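# Remove the 3-D printer's build plate and lay it flat

## Task

Lift the build plate, the thin magnetic sheet resting on the printer's heated bed, out of the 3-D printer and lay it flat, with the same face still upward, on the surface the printer sits on, away from both the printer and its door. The printer must stay where it stands, and the items next to and behind it must stay near their original spots and keep their orientation. The plate must stay in place on its own, not because the robot is holding it. At the end, open the grippers and move the arms away.

## Robot and tools

Robot: two arms, left_arm and right_arm, each with a parallel two-finger gripper. Both bases face +x. left_arm's base is at (0, +0.300, 0) m and right_arm's at (0, -0.300, 0) m, both with identity orientation. The names are labels only and do not match sides of any camera image.

Scene frame: the origin is on the table top midway between the bases. +x points out over the table, +y points toward left_arm's side, and +z points up. Every position is in metres and every orientation is a quaternion written w first (qw, qx, qy, qz), all in this frame. Each gripper's fingers point along its own +z axis and close along its own y axis. The reported end-effector point sits between the finger pads, about 1 cm short of the fingertips. Reported hand positions can be slightly wrong, more so at long reach, and arms often stop a centimetre or more short of the command, usually too low.

The 16-number row: every motion command uses one flat list of 16 numbers covering both arms, even when only one arm moves. The order is left_arm x, y, z, qw, qx, qy, qz, opening, then right_arm x, y, z, qw, qx, qy, qz, opening. x, y, z and the quaternion are an absolute target pose for that gripper, not an offset. Opening ranges from -1 (closed) to +1 (fully open, 0.094 m). To keep an arm still, repeat its last reported position and quaternion and the opening it should keep. To keep an orientation steady, reuse the same commanded quaternion, because reported ones drift. A target more than 0.6 m from an arm's last reported position along any of its gripper axes is rejected.

Tools:
- execute_actions {"actions": [...], "pictures": bool}. An empty list returns the current state. An action {"rows": [[16 numbers], ...], "steps": n} uses 1 to 15 rows and up to 15 steps of 1/30 s each. Each row is applied for one step, and the last row repeats for any remaining steps. A wait {"steps": n} (up to 300) sends nothing new and counts from the previous result, including reply time. At most one action or wait per call. A rejected call sends nothing.
- move {"target": [16 numbers], "speed": m/s}. Each gripper follows a straight line to its absolute target pose. Speed ranges from 0.002 to 0.5 (default 0.25), and turning is limited to twice that value in rad/s. The paths finish together and last 0.5 to 10 s. The opening is sent when the move starts. The path does not avoid obstacles or the other arm, and a gripper can overshoot or exceed the speed, especially when the arm is near full stretch.
- wait {"seconds": 0 to 10} lets the simulation run with no new commands.
- zoom_image {"camera", "region": [x0, y0, x1, y1]} gives an enlarged view of the latest image from cam_high, cam_low, cam_left_wrist or cam_right_wrist. Regions are in pixels from the top-left corner and can be at most 504 by 504.
- show_instructions shows the reference image (a printer card page). read_manual returns licence texts. Neither moves anything.
It cannot be undone.

Controller behaviour: at each step the commanded pose is clipped to within 70 mm and 16 degrees of the measured pose. Damped inverse kinematics then drives the arm, putting position ahead of orientation. A far target may therefore need several actions. After an action ends, the arm only continues to its last clipped pose, so read the result and send the rest. The simulation keeps running while you compose replies, and anything written costs time.

Reading results: the state line gives each arm's pose as `left_arm: …` | `right_arm: …`. grip_measured is the finger opening on the command scale, with a fixed error of up to about 1 mm per gripper. The last joint value is the opening in metres. "Hand target" is the pose the controller is currently heading for. "pose unreachable" and HELD mean the clearance check altered or blocked part of your command. A move adds a "move:" line with the outcome (done, off_target, moving, held, fault), the limits that applied (paced = target clipped; held = some steps blocked, after which the arm may speed up), and each gripper's distance from its target. If only one arm is named, the other finished normally. FAULT, MOTOR HOT (from 85 °C) and OVER-TEMPERATURE FAULT (at 100 °C the arm goes limp and drops its load) report stops.

Gripping: to hold something, command an opening about 0.03 below grip_measured. A smaller difference gives a lighter grip. Finger force is roughly 50–62 N per pad, and parts under about 2 mm thick, such as this plate, receive less. Holding a load heats the motors, so don't hold for long.

Joint limits (rad): waist ±2.880, shoulder 0 to 3.142, elbow 0 to 3.019, wrist pitch -1.693 to 1.571, wrist yaw ±1.571, wrist roll ±2.094.

Cameras: four 504x504 images arrive in the order cam_high, cam_low, cam_left_wrist, cam_right_wrist. Calibration is provided, and the wrist cameras are fisheye.

Things to avoid: knocking or dropping anything off the table, tipping or shifting the printer or the nearby items, hitting things fast or pushing a target far beyond the contact point (contact force grows with both), letting the arms collide or press against each other, and dropping or slamming the plate. Brief external tugs on held parts can occur. Finish by placing the plate flat, releasing it, and withdrawing both arms before calling finished_scene.

Each tool is called as a command line: name --argument value for each argument, lists and objects as JSON in quotes; but a table of rows of numbers goes row by row, as --pt "numbers of a row", without its own name.

Reference images:

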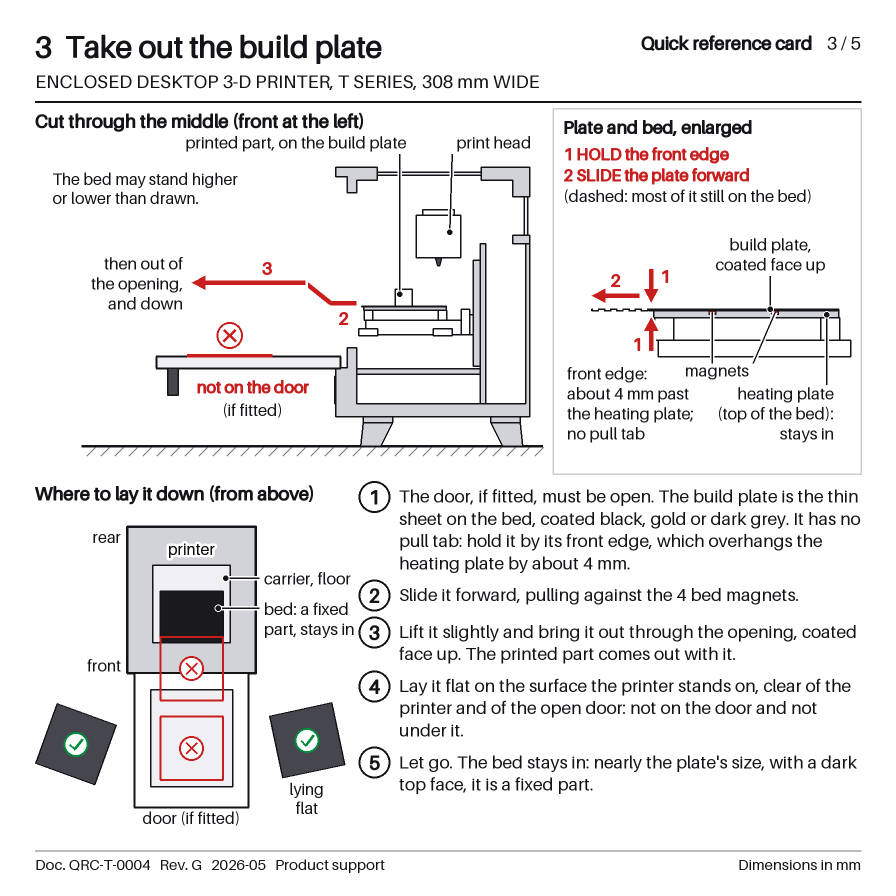

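## Session

execute_actions --actions '[]'

Scene clock: 0.00 s of 4100.00 s.
left_arm: end_effector_position=(+0.5230, +0.3017, +0.4821) grip_measured=+1.000 end_effector_quat_wxyz=(+0.704, +0.002, +0.711, +0.002) | right_arm: end_effector_position=(+0.5172, -0.2975, +0.4860) grip_measured=+1.000 end_effector_quat_wxyz=(+0.701, +0.003, +0.713, +0.009)
Joint positions: left_arm=[0.006 1.058 1.034 0.014 0.005 0.006 0.094] | right_arm=[ 0.004  1.041  1.038 -0.014 -0.006  0.017  0.094]
Joint velocities: left_arm=[-0.005 -0.015 -0.002  0.002 -0.051 -0.022  0.   ] | right_arm=[ 0.015 -0.005  0.007 -0.007 -0.095 -0.037  0.   ]
Hand target (left_arm): +0.523, +0.302, +0.502; +0.716, +0.002, +0.698, +0.003
Hand target (right_arm): +0.516, -0.297, +0.510; +0.716, +0.003, +0.698, +0.010

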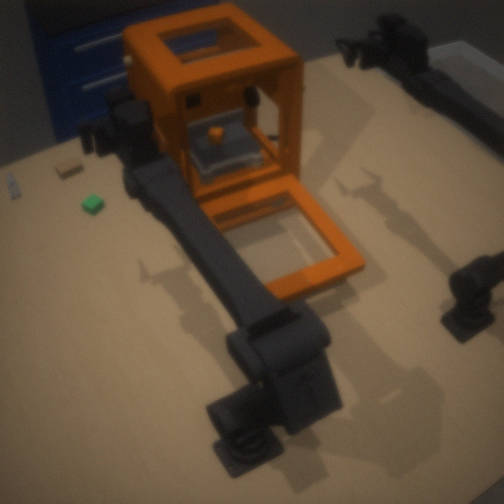

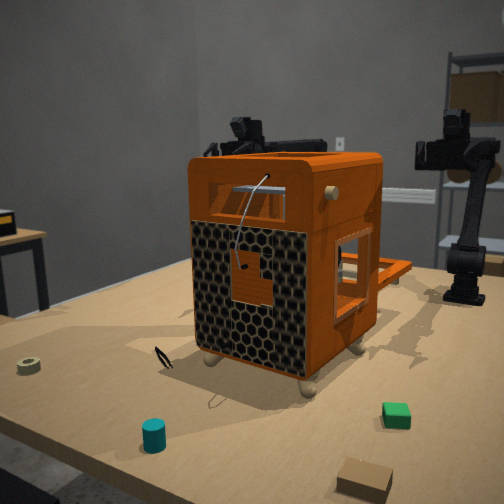

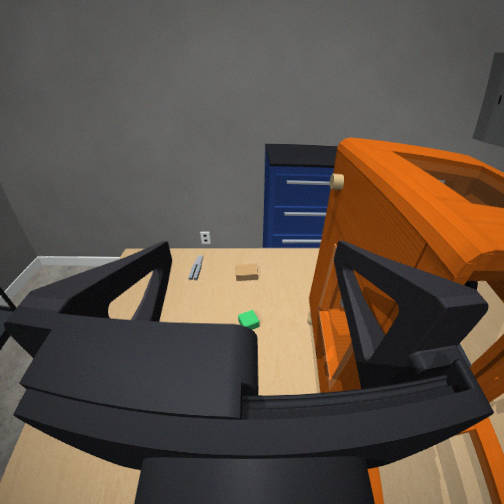

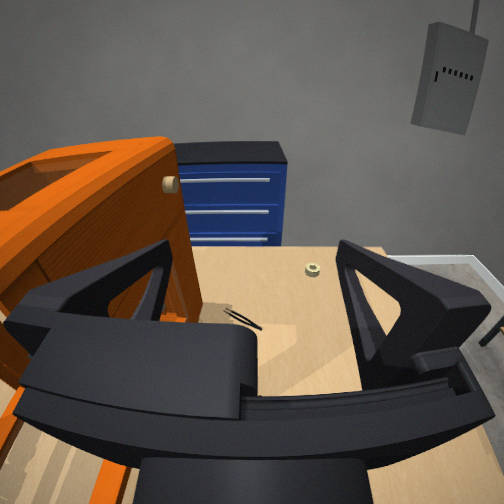

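zoom_image --camera "cam_high" --region '[120, 0, 380, 310]'

Region (120, 0, 380, 310) of cam_high's 504x504 image, scaled by 1.626, with more detail than that image has; it fills the left 423 columns of this view, and the rest is white.

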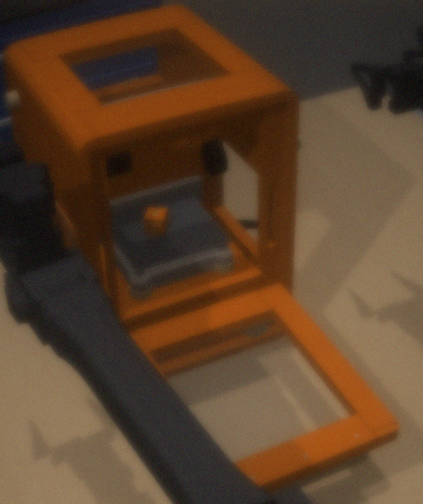

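move --target '[0.35,0.45,0.45,0.707,0,0.707,0,1, 0.40,-0.02,0.33,0.707,0,0.707,0,1]'

zoom_image --camera "cam_right_wrist" --region '[130, 100, 380, 350]'

Scene clock: 11.70 s of 4100.00 s.
left_arm: end_effector_position=(+0.3511, +0.4544, +0.4540) grip_measured=+1.000 end_effector_quat_wxyz=(+0.709, +0.001, +0.705, +0.003) | right_arm: end_effector_position=(+0.3986, -0.0211, +0.3205) grip_measured=+1.000 end_effector_quat_wxyz=(+0.701, -0.011, +0.713, -0.007)
Joint positions: left_arm=[ 0.711  0.716  0.774 -0.051  0.707  0.001  0.094] | right_arm=[ 0.888  1.203  0.704  0.473  0.882 -0.005  0.094]
Joint velocities: left_arm=[ 0.015 -0.015 -0.007  0.012  0.007 -0.037  0.   ] | right_arm=[ 0.005 -0.005 -0.002  0.012 -0.022 -0.037  0.   ]
Hand target (left_arm): +0.348, +0.452, +0.452; +0.708, -0.002, +0.706, -0.002
Hand target (right_arm): +0.399, -0.023, +0.332; +0.709, -0.005, +0.705, -0.005
Off the commanded pose (left_arm): 0.006 m, 1 deg.
Off the commanded pose (right_arm): 0.010 m, 2 deg.
After step 90, 6.93 s passed at rest.
move: done
camera_calibration (this result's frames):
cam_left_wrist: T_world_to_cam=[[0.0200152, -0.999799, -0.0014025, 0.449281], [-0.551237, -0.00986504, -0.83429, 0.588733], [0.834109, 0.0174716, -0.551324, 0.0745552], [0, 0, 0, 1]] pos_world=[0.253352, 0.453696, 0.532908]
cam_right_wrist: T_world_to_cam=[[0.00585602, -0.999673, 0.0248718, -0.0307726], [-0.599154, -0.023421, -0.800291, 0.500796], [0.800612, -0.0102155, -0.599096, -0.00198449], [0, 0, 0, 1]] pos_world=[0.301823, -0.0190537, 0.400359]

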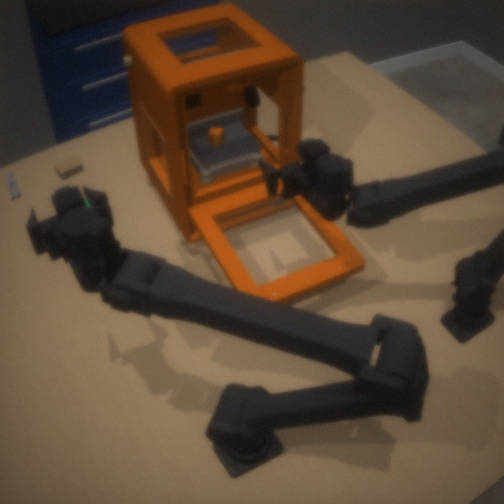

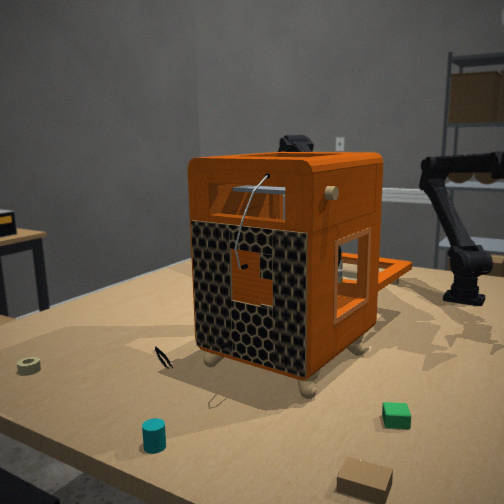

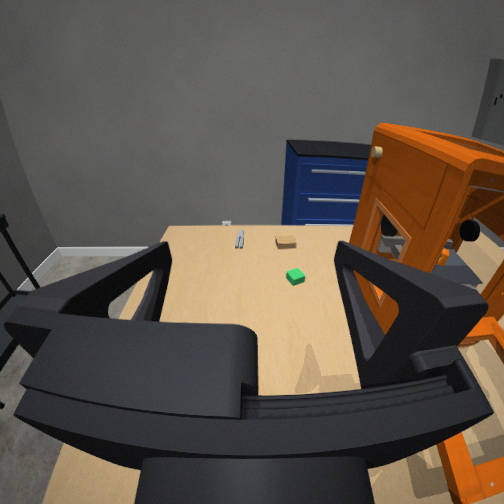

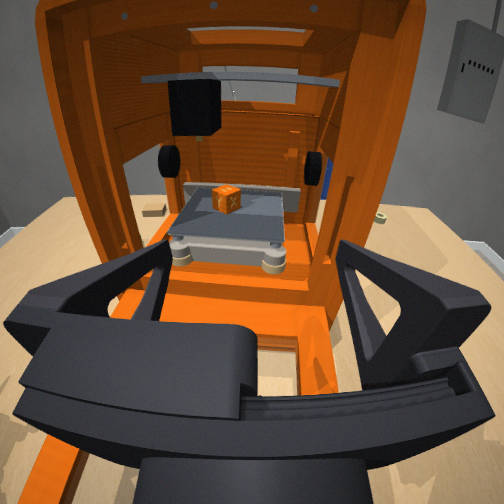

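Region (130, 100, 380, 350) of cam_right_wrist's 504x504 image, scaled by 2.016, with more detail than that image has.

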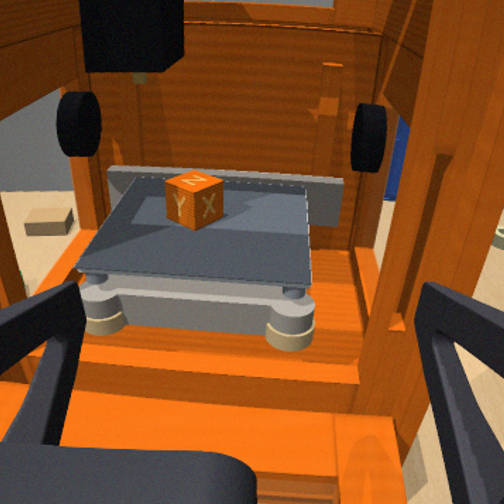

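move --target '[0.35,0.45,0.45,0.707,0,0.707,0,1, 0.50,0.02,0.225,0.5,0.5,0.5,0.5,-0.4]'

Scene clock: 22.27 s of 4100.00 s.
left_arm: end_effector_position=(+0.3511, +0.4545, +0.4540) grip_measured=+1.000 end_effector_quat_wxyz=(+0.709, +0.000, +0.705, +0.004) | right_arm: end_effector_position=(+0.4849, +0.0150, +0.2035) grip_measured=-0.398 end_effector_quat_wxyz=(+0.501, +0.493, +0.528, +0.477)
Joint positions: left_arm=[ 0.711  0.716  0.774 -0.051  0.706  0.001  0.094] | right_arm=[0.787 1.644 0.793 0.789 0.776 1.555 0.028]
Joint velocities: left_arm=[-0.005 -0.005  0.012 -0.012 -0.066 -0.007  0.   ] | right_arm=[-0.005 -0.005  0.017  0.002 -0.037 -0.022 -0.001]
Hand target (left_arm): +0.350, +0.450, +0.450; +0.707, +0.000, +0.707, -0.000
Hand target (right_arm): +0.498, +0.019, +0.226; +0.499, +0.500, +0.500, +0.500
Off the commanded pose (left_arm): 0.006 m, 1 deg.
Off the commanded pose (right_arm): 0.027 m, 4 deg.
After step 90, 3.80 s passed at rest.
move: off_target (right_arm)
camera_calibration (this result's frames):
cam_left_wrist: T_world_to_cam=[[0.0207758, -0.999784, -0.00101667, 0.448963], [-0.551225, -0.0106063, -0.834289, 0.589066], [0.834098, 0.0178935, -0.551326, 0.0743668], [0, 0, 0, 1]] pos_world=[0.253351, 0.453783, 0.532908]
cam_right_wrist: T_world_to_cam=[[-0.0440566, -0.059366, -0.997264, 0.225785], [-0.595274, 0.803235, -0.021518, 0.286949], [0.802314, 0.592697, -0.0707268, -0.258167], [0, 0, 0, 1]] pos_world=[0.387892, -0.0640687, 0.213082]

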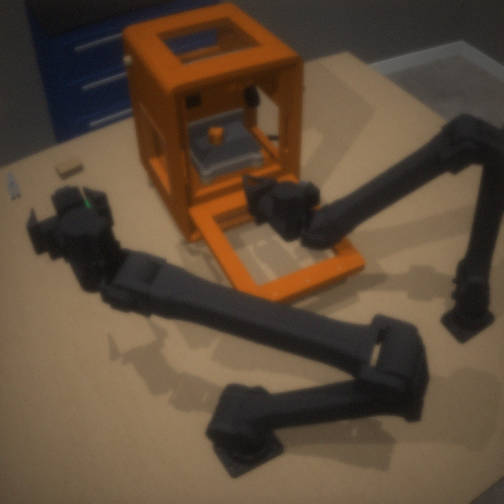

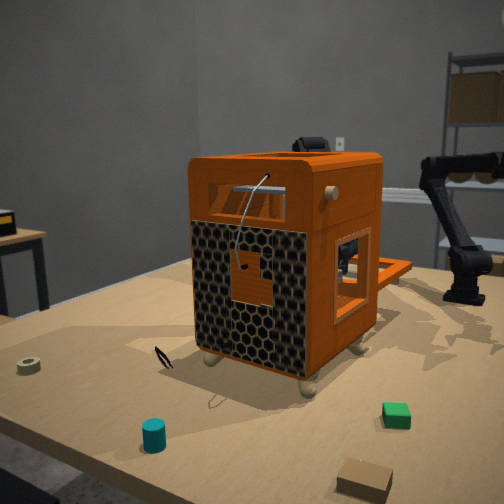

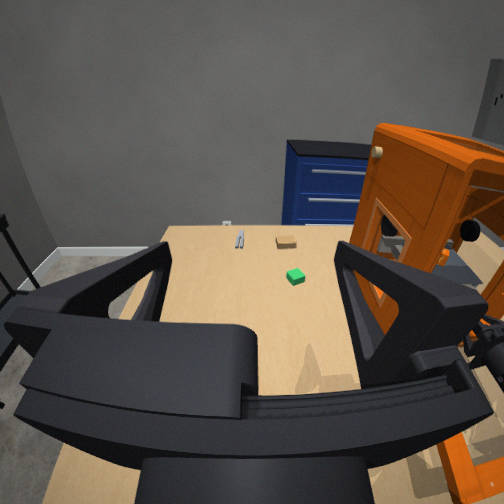

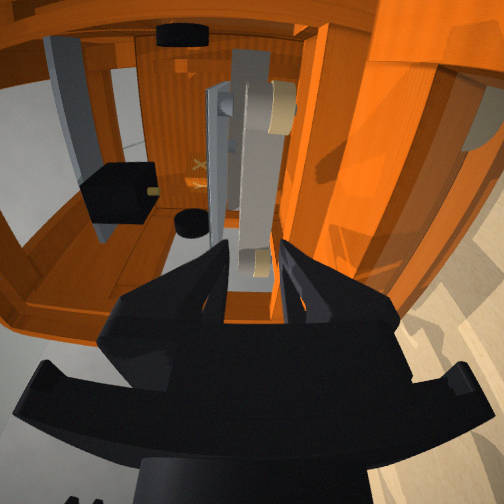

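move --target '[0.35,0.45,0.45,0.707,0,0.707,0,1, 0.535,0.02,0.255,0.5,0.5,0.5,0.5,-0.4]' --speed 0.1

Scene clock: 30.13 s of 4100.00 s.
left_arm: end_effector_position=(+0.3511, +0.4545, +0.4540) grip_measured=+1.000 end_effector_quat_wxyz=(+0.709, +0.000, +0.705, +0.004) | right_arm: end_effector_position=(+0.5227, +0.0169, +0.2376) grip_measured=-0.398 end_effector_quat_wxyz=(+0.501, +0.495, +0.516, +0.488)
Joint positions: left_arm=[ 0.711  0.716  0.774 -0.051  0.706  0.001  0.094] | right_arm=[0.734 1.644 0.898 0.716 0.726 1.558 0.028]
Joint velocities: left_arm=[ 0.005  0.005 -0.012  0.012 -0.051  0.066  0.   ] | right_arm=[ 0.005  0.005 -0.012 -0.007  0.066  0.007 -0.   ]
Hand target (left_arm): +0.350, +0.450, +0.450; +0.707, +0.000, +0.707, -0.000
Hand target (right_arm): +0.534, +0.020, +0.255; +0.500, +0.500, +0.500, +0.500
Off the commanded pose (left_arm): 0.006 m, 1 deg.
Off the commanded pose (right_arm): 0.022 m, 2 deg.
After step 90, 3.80 s passed at rest.
move: off_target (right_arm)
camera_calibration (this result's frames):
cam_left_wrist: T_world_to_cam=[[0.0207758, -0.999784, -0.00101667, 0.448963], [-0.551225, -0.0106063, -0.834289, 0.589066], [0.834098, 0.0178935, -0.551326, 0.0743668], [0, 0, 0, 1]] pos_world=[0.253351, 0.453783, 0.532908]
cam_right_wrist: T_world_to_cam=[[-0.0226438, -0.0328828, -0.999203, 0.250451], [-0.592335, 0.805586, -0.0130876, 0.305043], [0.805374, 0.591566, -0.0377192, -0.296625], [0, 0, 0, 1]] pos_world=[0.425252, -0.0620293, 0.243055]

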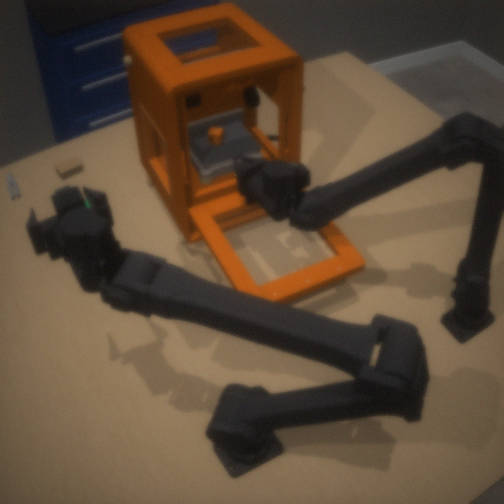

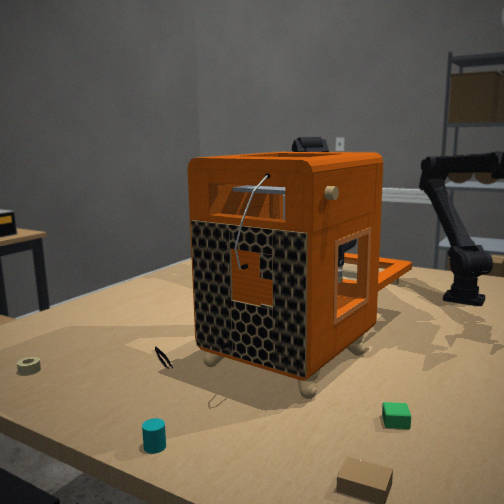

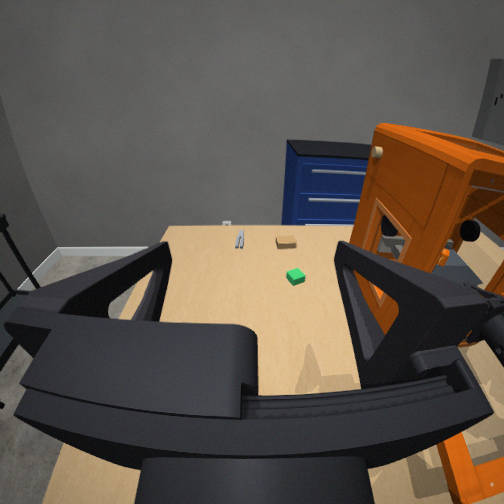

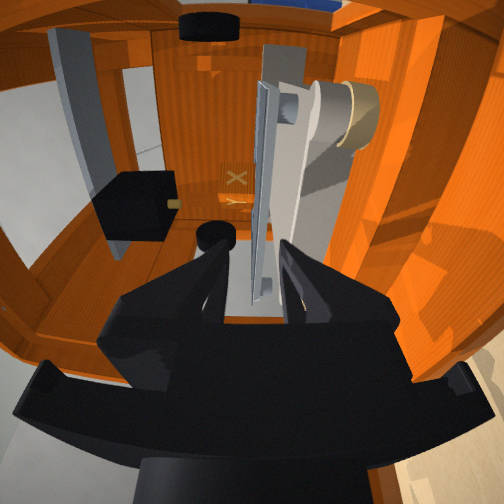

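move --target '[0.35,0.45,0.45,0.707,0,0.707,0,1, 0.565,0.02,0.255,0.5,0.5,0.5,0.5,-0.4]' --speed 0.05

zoom_image --camera "cam_right_wrist" --region '[170, 60, 400, 330]'

zoom_image --camera "cam_left_wrist" --region '[380, 200, 504, 340]'

Scene clock: 33.87 s of 4100.00 s.
left_arm: end_effector_position=(+0.3511, +0.4546, +0.4540) grip_measured=+1.000 end_effector_quat_wxyz=(+0.709, +0.000, +0.705, +0.004) | right_arm: end_effector_position=(+0.5509, +0.0169, +0.2384) grip_measured=-0.398 end_effector_quat_wxyz=(+0.500, +0.496, +0.516, +0.488)
Joint positions: left_arm=[ 0.711  0.716  0.774 -0.051  0.706  0.001  0.094] | right_arm=[0.695 1.688 0.961 0.697 0.687 1.558 0.028]
Joint velocities: left_arm=[-0.005  0.005  0.012  0.012 -0.066 -0.037  0.   ] | right_arm=[-0.034  0.015  0.007 -0.027 -0.066 -0.022  0.   ]
Hand target (left_arm): +0.350, +0.450, +0.450; +0.707, -0.000, +0.707, +0.000
Hand target (right_arm): +0.564, +0.020, +0.255; +0.500, +0.500, +0.500, +0.500
Off the commanded pose (left_arm): 0.006 m, 1 deg.
Off the commanded pose (right_arm): 0.022 m, 2 deg.
move: off_target (right_arm)
camera_calibration (this result's frames):
cam_left_wrist: T_world_to_cam=[[0.0211572, -0.999776, -0.00101447, 0.44889], [-0.551219, -0.0108183, -0.83429, 0.589162], [0.834092, 0.0182105, -0.551324, 0.0742233], [0, 0, 0, 1]] pos_world=[0.253351, 0.453812, 0.532909]
cam_right_wrist: T_world_to_cam=[[-0.0228208, -0.03151, -0.999243, 0.252004], [-0.59263, 0.805387, -0.0118625, 0.321695], [0.805151, 0.591911, -0.0370534, -0.319358], [0, 0, 0, 1]] pos_world=[0.453529, -0.0621173, 0.243796]

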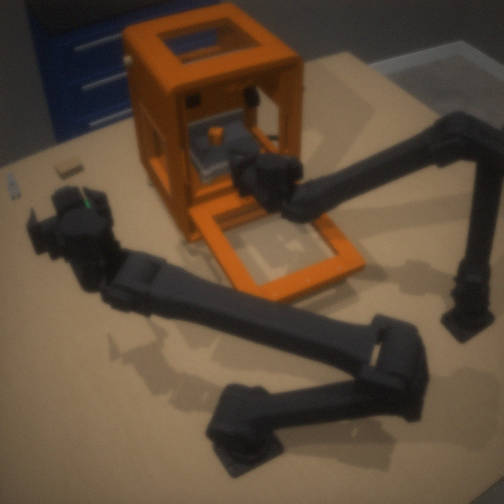

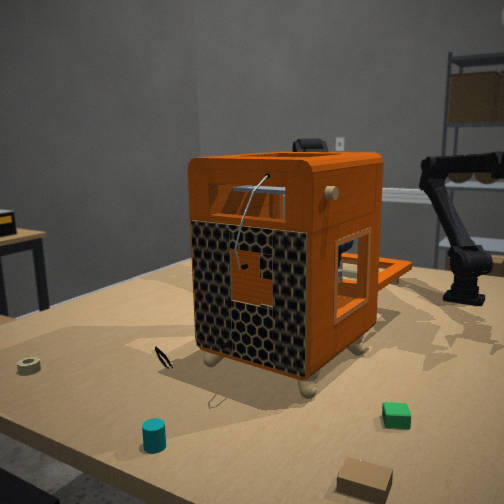

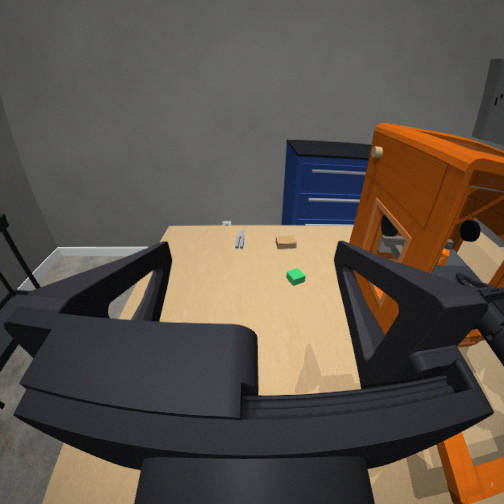

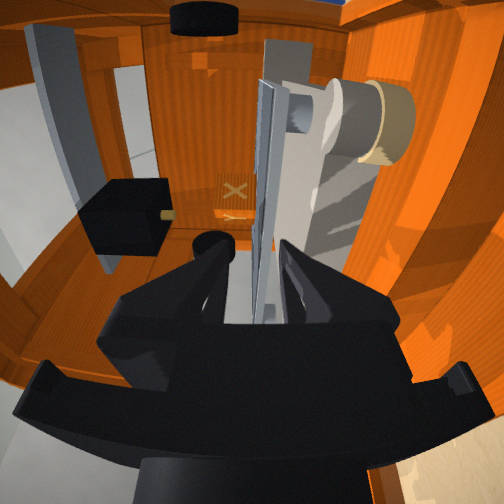

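Region (170, 60, 400, 330) of cam_right_wrist's 504x504 image, scaled by 1.867, with more detail than that image has; it fills the left 429 columns of this view, and the rest is white.

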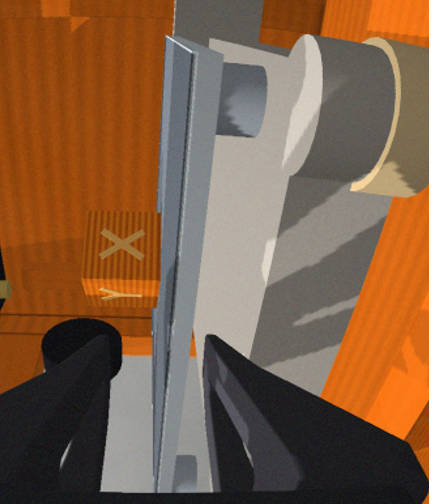

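Region (380, 200, 504, 340) of cam_left_wrist's 504x504 image, scaled by 3.600, with more detail than that image has; it fills the left 446 columns of this view, and the rest is white.

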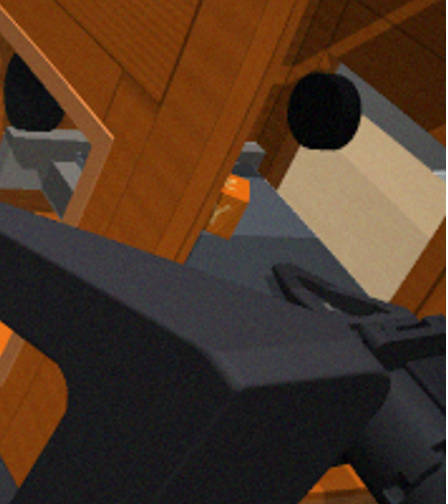

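move --target '[0.35,0.45,0.45,0.707,0,0.707,0,1, 0.595,0.02,0.255,0.5,0.5,0.5,0.5,-0.8]' --speed 0.02

zoom_image --camera "cam_right_wrist" --region '[170, 60, 400, 330]'

Scene clock: 42.37 s of 4100.00 s.
left_arm: end_effector_position=(+0.3511, +0.4546, +0.4540) grip_measured=+1.000 end_effector_quat_wxyz=(+0.709, +0.000, +0.705, +0.004) | right_arm: end_effector_position=(+0.5785, +0.0180, +0.2339) grip_measured=-0.798 end_effector_quat_wxyz=(+0.499, +0.496, +0.519, +0.486)
Joint positions: left_arm=[ 0.711  0.716  0.774 -0.051  0.706  0.001  0.094] | right_arm=[0.662 1.74  1.026 0.675 0.652 1.558 0.009]
Joint velocities: left_arm=[-0.015 -0.015  0.007 -0.002  0.022 -0.022  0.   ] | right_arm=[-0.015 -0.005 -0.017 -0.022 -0.022 -0.051 -0.   ]
Hand target (left_arm): +0.350, +0.450, +0.450; +0.707, +0.000, +0.707, -0.000
Hand target (right_arm): +0.594, +0.019, +0.255; +0.500, +0.500, +0.500, +0.500
Off the commanded pose (left_arm): 0.006 m, 1 deg.
Off the commanded pose (right_arm): 0.027 m, 3 deg.
After step 90, 2.90 s passed at rest.
move: off_target (right_arm)
camera_calibration (this result's frames):
cam_left_wrist: T_world_to_cam=[[0.0211572, -0.999776, -0.00101447, 0.44889], [-0.551219, -0.0108183, -0.83429, 0.589162], [0.834092, 0.0182105, -0.551324, 0.0742233], [0, 0, 0, 1]] pos_world=[0.253351, 0.453812, 0.532909]
cam_right_wrist: T_world_to_cam=[[-0.0306247, -0.0363664, -0.998869, 0.252622], [-0.594546, 0.803986, -0.0110427, 0.338008], [0.803478, 0.593536, -0.0462433, -0.339359], [0, 0, 0, 1]] pos_world=[0.481365, -0.0611455, 0.240376]

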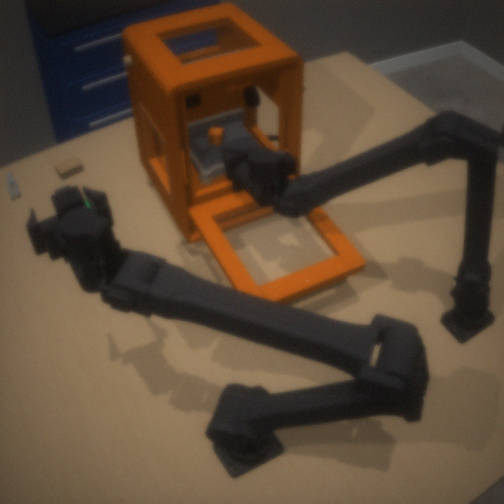

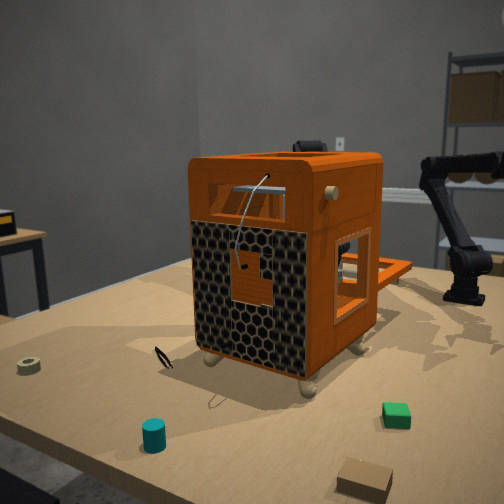

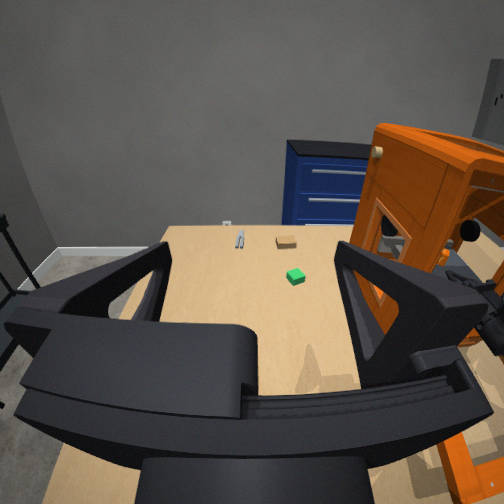

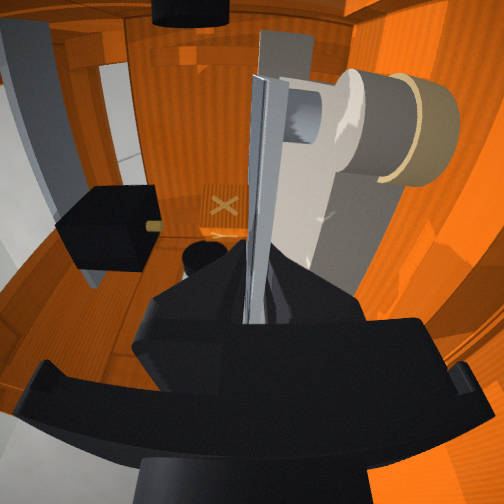

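Region (170, 60, 400, 330) of cam_right_wrist's 504x504 image, scaled by 1.867, with more detail than that image has; it fills the left 429 columns of this view, and the rest is white.

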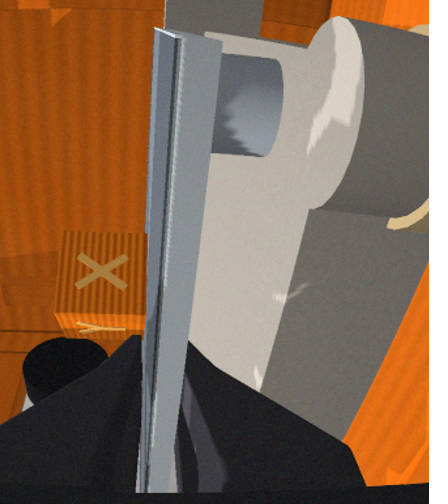

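move --target '[0.35,0.45,0.45,0.707,0,0.707,0,1, 0.60,0.02,0.262,0.5,0.5,0.5,0.5,-0.8]' --speed 0.01

zoom_image --camera "cam_right_wrist" --region '[200, 160, 320, 300]'

zoom_image --camera "cam_left_wrist" --region '[420, 240, 504, 320]'

Scene clock: 50.97 s of 4100.00 s.
left_arm: end_effector_position=(+0.3511, +0.4546, +0.4540) grip_measured=+1.000 end_effector_quat_wxyz=(+0.709, +0.000, +0.705, +0.004) | right_arm: end_effector_position=(+0.5814, +0.0180, +0.2338) grip_measured=-0.798 end_effector_quat_wxyz=(+0.498, +0.496, +0.524, +0.481)
Joint positions: left_arm=[ 0.711  0.716  0.774 -0.051  0.706  0.001  0.094] | right_arm=[0.658 1.74  1.035 0.653 0.647 1.558 0.009]
Joint velocities: left_arm=[-0.015 -0.015  0.017 -0.002  0.081 -0.037  0.   ] | right_arm=[ 0.015  0.005 -0.017 -0.012 -0.022 -0.022  0.   ]
Hand target (left_arm): +0.350, +0.450, +0.450; +0.707, +0.000, +0.707, -0.000
Hand target (right_arm): +0.598, +0.019, +0.262; +0.500, +0.500, +0.500, +0.500
Off the commanded pose (left_arm): 0.006 m, 1 deg.
Off the commanded pose (right_arm): 0.034 m, 4 deg.
After step 90, 1.83 s passed at rest.
move: off_target (right_arm)
camera_calibration (this result's frames):
cam_left_wrist: T_world_to_cam=[[0.0211572, -0.999776, -0.00101447, 0.44889], [-0.551219, -0.0108183, -0.83429, 0.589162], [0.834092, 0.0182105, -0.551324, 0.0742233], [0, 0, 0, 1]] pos_world=[0.253351, 0.453812, 0.532909]
cam_right_wrist: T_world_to_cam=[[-0.0409478, -0.0441704, -0.998184, 0.258589], [-0.595577, 0.803222, -0.0111113, 0.340396], [0.802254, 0.59404, -0.0591971, -0.337941], [0, 0, 0, 1]] pos_world=[0.484435, -0.0612404, 0.241897]

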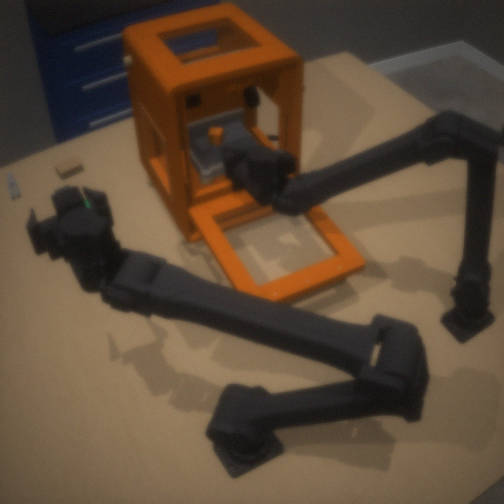

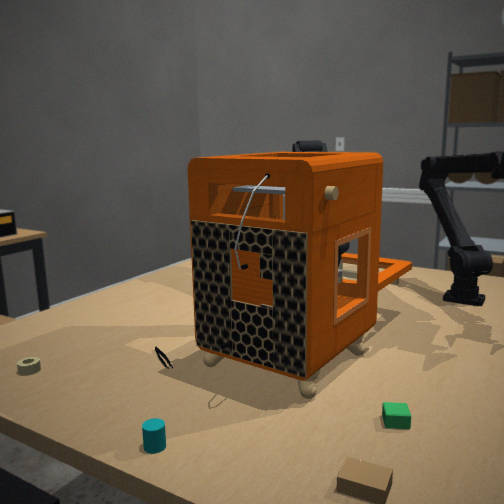

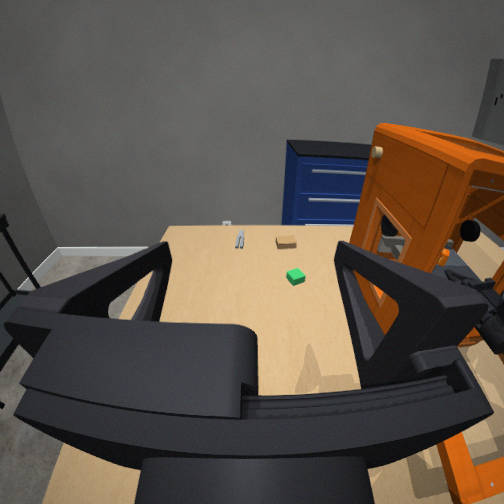

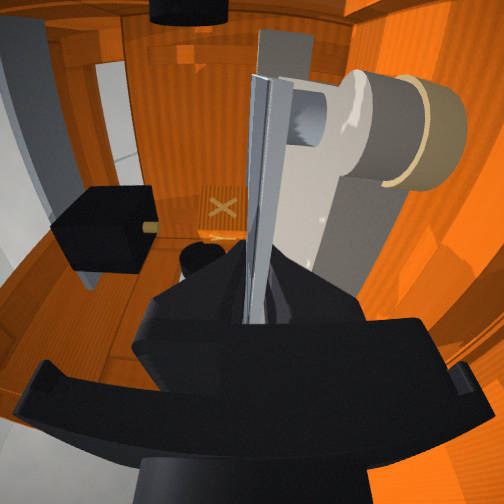

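Region (200, 160, 320, 300) of cam_right_wrist's 504x504 image, scaled by 3.600, with more detail than that image has; it fills the left 432 columns of this view, and the rest is white.

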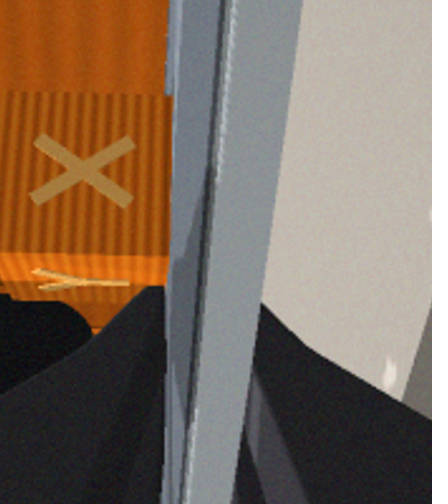

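Region (420, 240, 504, 320) of cam_left_wrist's 504x504 image, scaled by 6.000, with more detail than that image has; it fills the top 480 rows of this view, and the rest is white.

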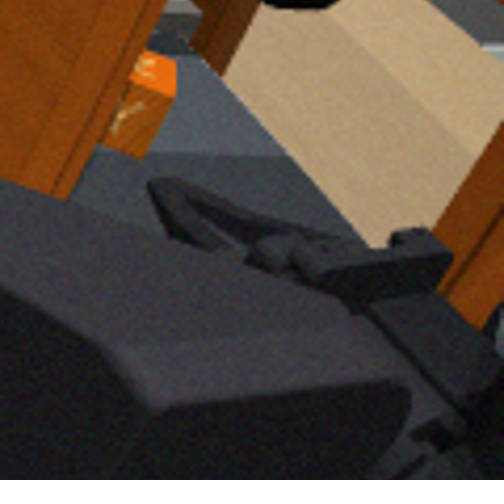

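move --target '[0.35,0.45,0.45,0.707,0,0.707,0,1, 0.545,0.02,0.255,0.5,0.5,0.5,0.5,-0.8]' --speed 0.03

zoom_image --camera "cam_right_wrist" --region '[180, 140, 340, 330]'

zoom_image --camera "cam_high" --region '[170, 100, 310, 230]'

Scene clock: 56.67 s of 4100.00 s.
left_arm: end_effector_position=(+0.3511, +0.4546, +0.4540) grip_measured=+1.000 end_effector_quat_wxyz=(+0.709, +0.000, +0.705, +0.004) | right_arm: end_effector_position=(+0.5500, +0.0137, +0.2340) grip_measured=-0.798 end_effector_quat_wxyz=(+0.504, +0.500, +0.519, +0.477)
Joint positions: left_arm=[ 0.711  0.716  0.774 -0.051  0.706  0.001  0.094] | right_arm=[0.696 1.687 0.959 0.678 0.705 1.558 0.009]
Joint velocities: left_arm=[ 0.005 -0.015 -0.012 -0.022 -0.022 -0.007  0.   ] | right_arm=[-0.005 -0.024 -0.012 -0.017 -0.081  0.037 -0.001]
Hand target (left_arm): +0.350, +0.450, +0.450; +0.707, +0.000, +0.707, -0.000
Hand target (right_arm): +0.545, +0.020, +0.255; +0.500, +0.499, +0.500, +0.500
Off the commanded pose (left_arm): 0.006 m, 1 deg.
Off the commanded pose (right_arm): 0.022 m, 3 deg.
After step 90, 1.03 s passed at rest.
move: off_target (right_arm)
camera_calibration (this result's frames):
cam_left_wrist: T_world_to_cam=[[0.0211572, -0.999776, -0.00101447, 0.44889], [-0.551219, -0.0108183, -0.83429, 0.589162], [0.834092, 0.0182105, -0.551324, 0.0742233], [0, 0, 0, 1]] pos_world=[0.253351, 0.453812, 0.532909]
cam_right_wrist: T_world_to_cam=[[-0.0391002, -0.0449574, -0.998223, 0.256348], [-0.579244, 0.815034, -0.0140181, 0.316655], [0.814216, 0.577667, -0.0579092, -0.316816], [0, 0, 0, 1]] pos_world=[0.4514, -0.0635458, 0.241985]

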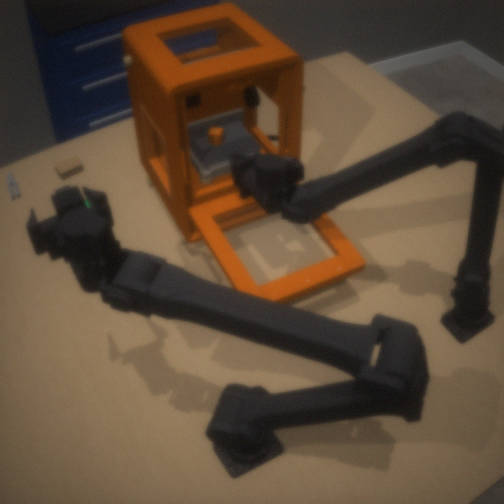

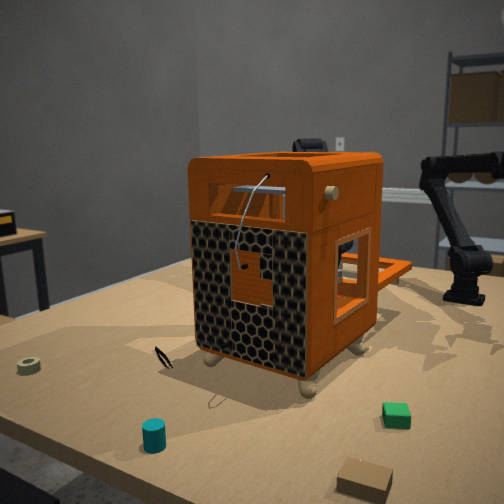

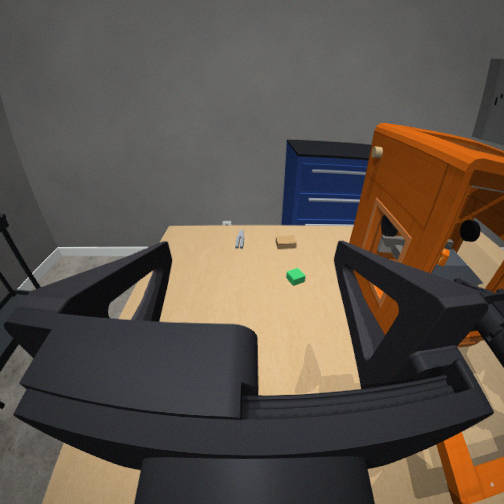

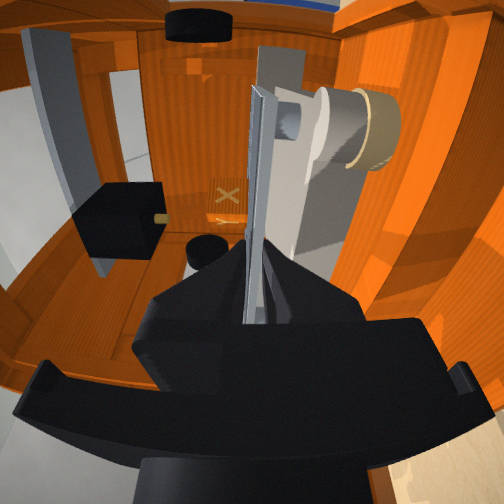

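Region (180, 140, 340, 330) of cam_right_wrist's 504x504 image, scaled by 2.653, with more detail than that image has; it fills the left 424 columns of this view, and the rest is white.

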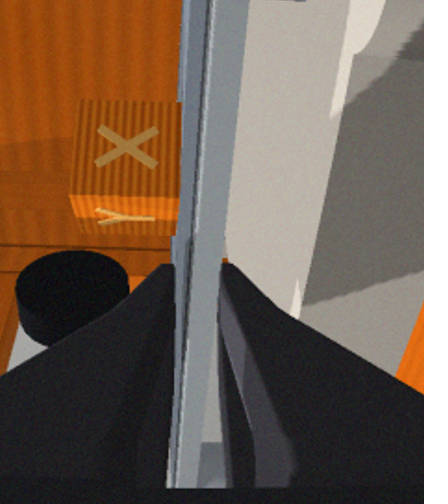

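Region (170, 100, 310, 230) of cam_high's 504x504 image, scaled by 3.600, with more detail than that image has; it fills the top 468 rows of this view, and the rest is white.

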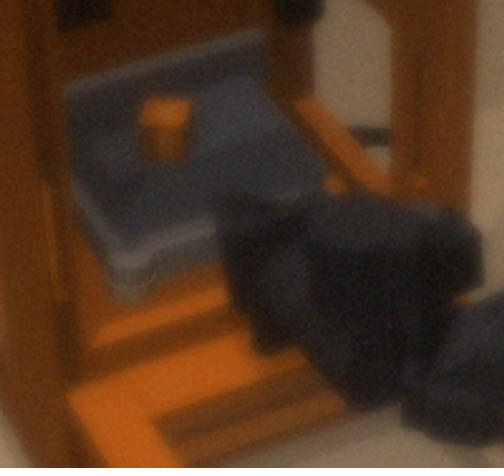

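move --target '[0.35,0.45,0.45,0.707,0,0.707,0,1, 0.54,0.02,0.262,0.5,0.5,0.5,0.5,-0.87]' --speed 0.02

zoom_image --camera "cam_right_wrist" --region '[180, 140, 340, 330]'

Scene clock: 61.77 s of 4100.00 s.
left_arm: end_effector_position=(+0.3511, +0.4546, +0.4540) grip_measured=+1.000 end_effector_quat_wxyz=(+0.709, +0.000, +0.705, +0.004) | right_arm: end_effector_position=(+0.5498, +0.0136, +0.2334) grip_measured=-0.861 end_effector_quat_wxyz=(+0.500, +0.504, +0.516, +0.480)
Joint positions: left_arm=[ 0.711  0.716  0.774 -0.051  0.706  0.001  0.094] | right_arm=[0.696 1.687 0.958 0.677 0.704 1.573 0.007]
Joint velocities: left_arm=[-0.005 -0.005 -0.007  0.017  0.037  0.037  0.   ] | right_arm=[ 0.005 -0.015  0.007  0.007  0.066 -0.066 -0.001]
Hand target (left_arm): +0.350, +0.450, +0.450; +0.707, +0.000, +0.707, -0.000
Hand target (right_arm): +0.541, +0.020, +0.261; +0.500, +0.500, +0.500, +0.500
Off the commanded pose (left_arm): 0.006 m, 1 deg.
Off the commanded pose (right_arm): 0.031 m, 3 deg.
After step 90, 0.37 s passed at rest.
move: off_target (right_arm)
camera_calibration (this result's frames):
cam_left_wrist: T_world_to_cam=[[0.0211572, -0.999776, -0.00101447, 0.44889], [-0.551219, -0.0108183, -0.83429, 0.589162], [0.834092, 0.0182105, -0.551324, 0.0742233], [0, 0, 0, 1]] pos_world=[0.253351, 0.453812, 0.532909]
cam_right_wrist: T_world_to_cam=[[-0.0401516, -0.0306868, -0.998722, 0.256194], [-0.579386, 0.815051, -0.00175029, 0.313779], [0.814063, 0.578576, -0.0505051, -0.31828], [0, 0, 0, 1]] pos_world=[0.451186, -0.0637351, 0.240341]

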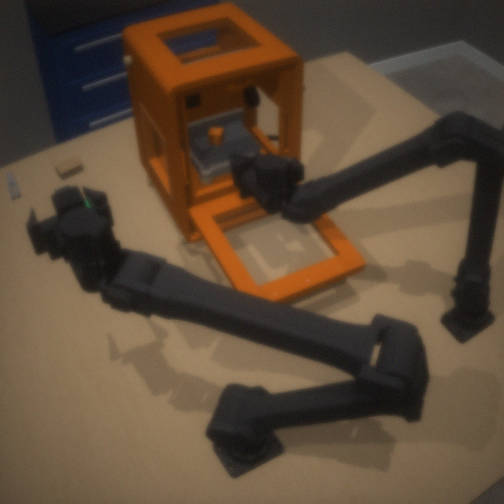

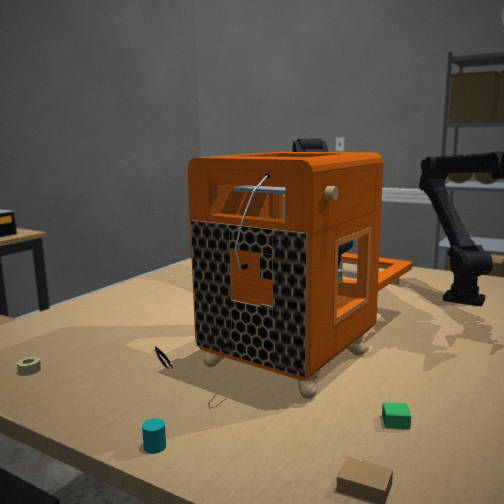

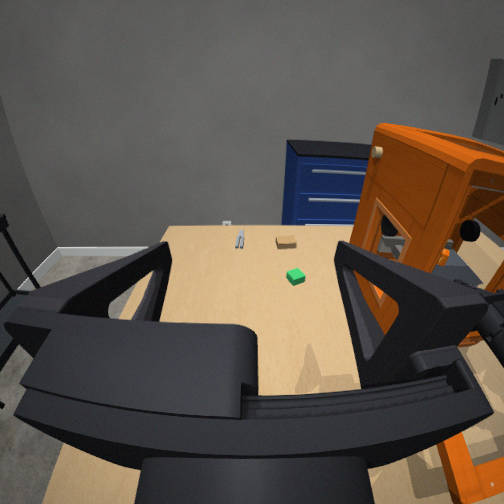

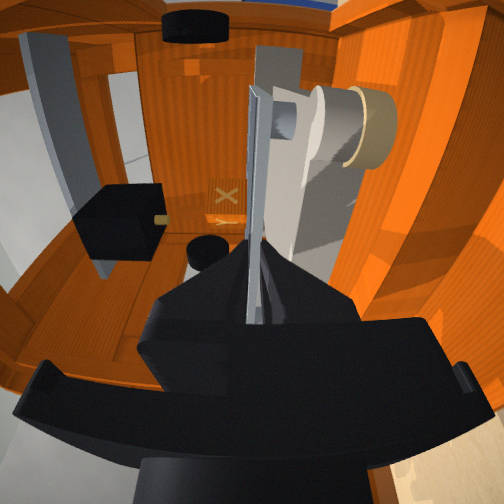

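Region (180, 140, 340, 330) of cam_right_wrist's 504x504 image, scaled by 2.653, with more detail than that image has; it fills the left 424 columns of this view, and the rest is white.

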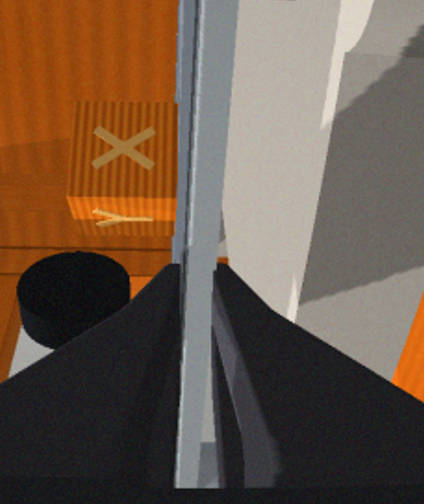

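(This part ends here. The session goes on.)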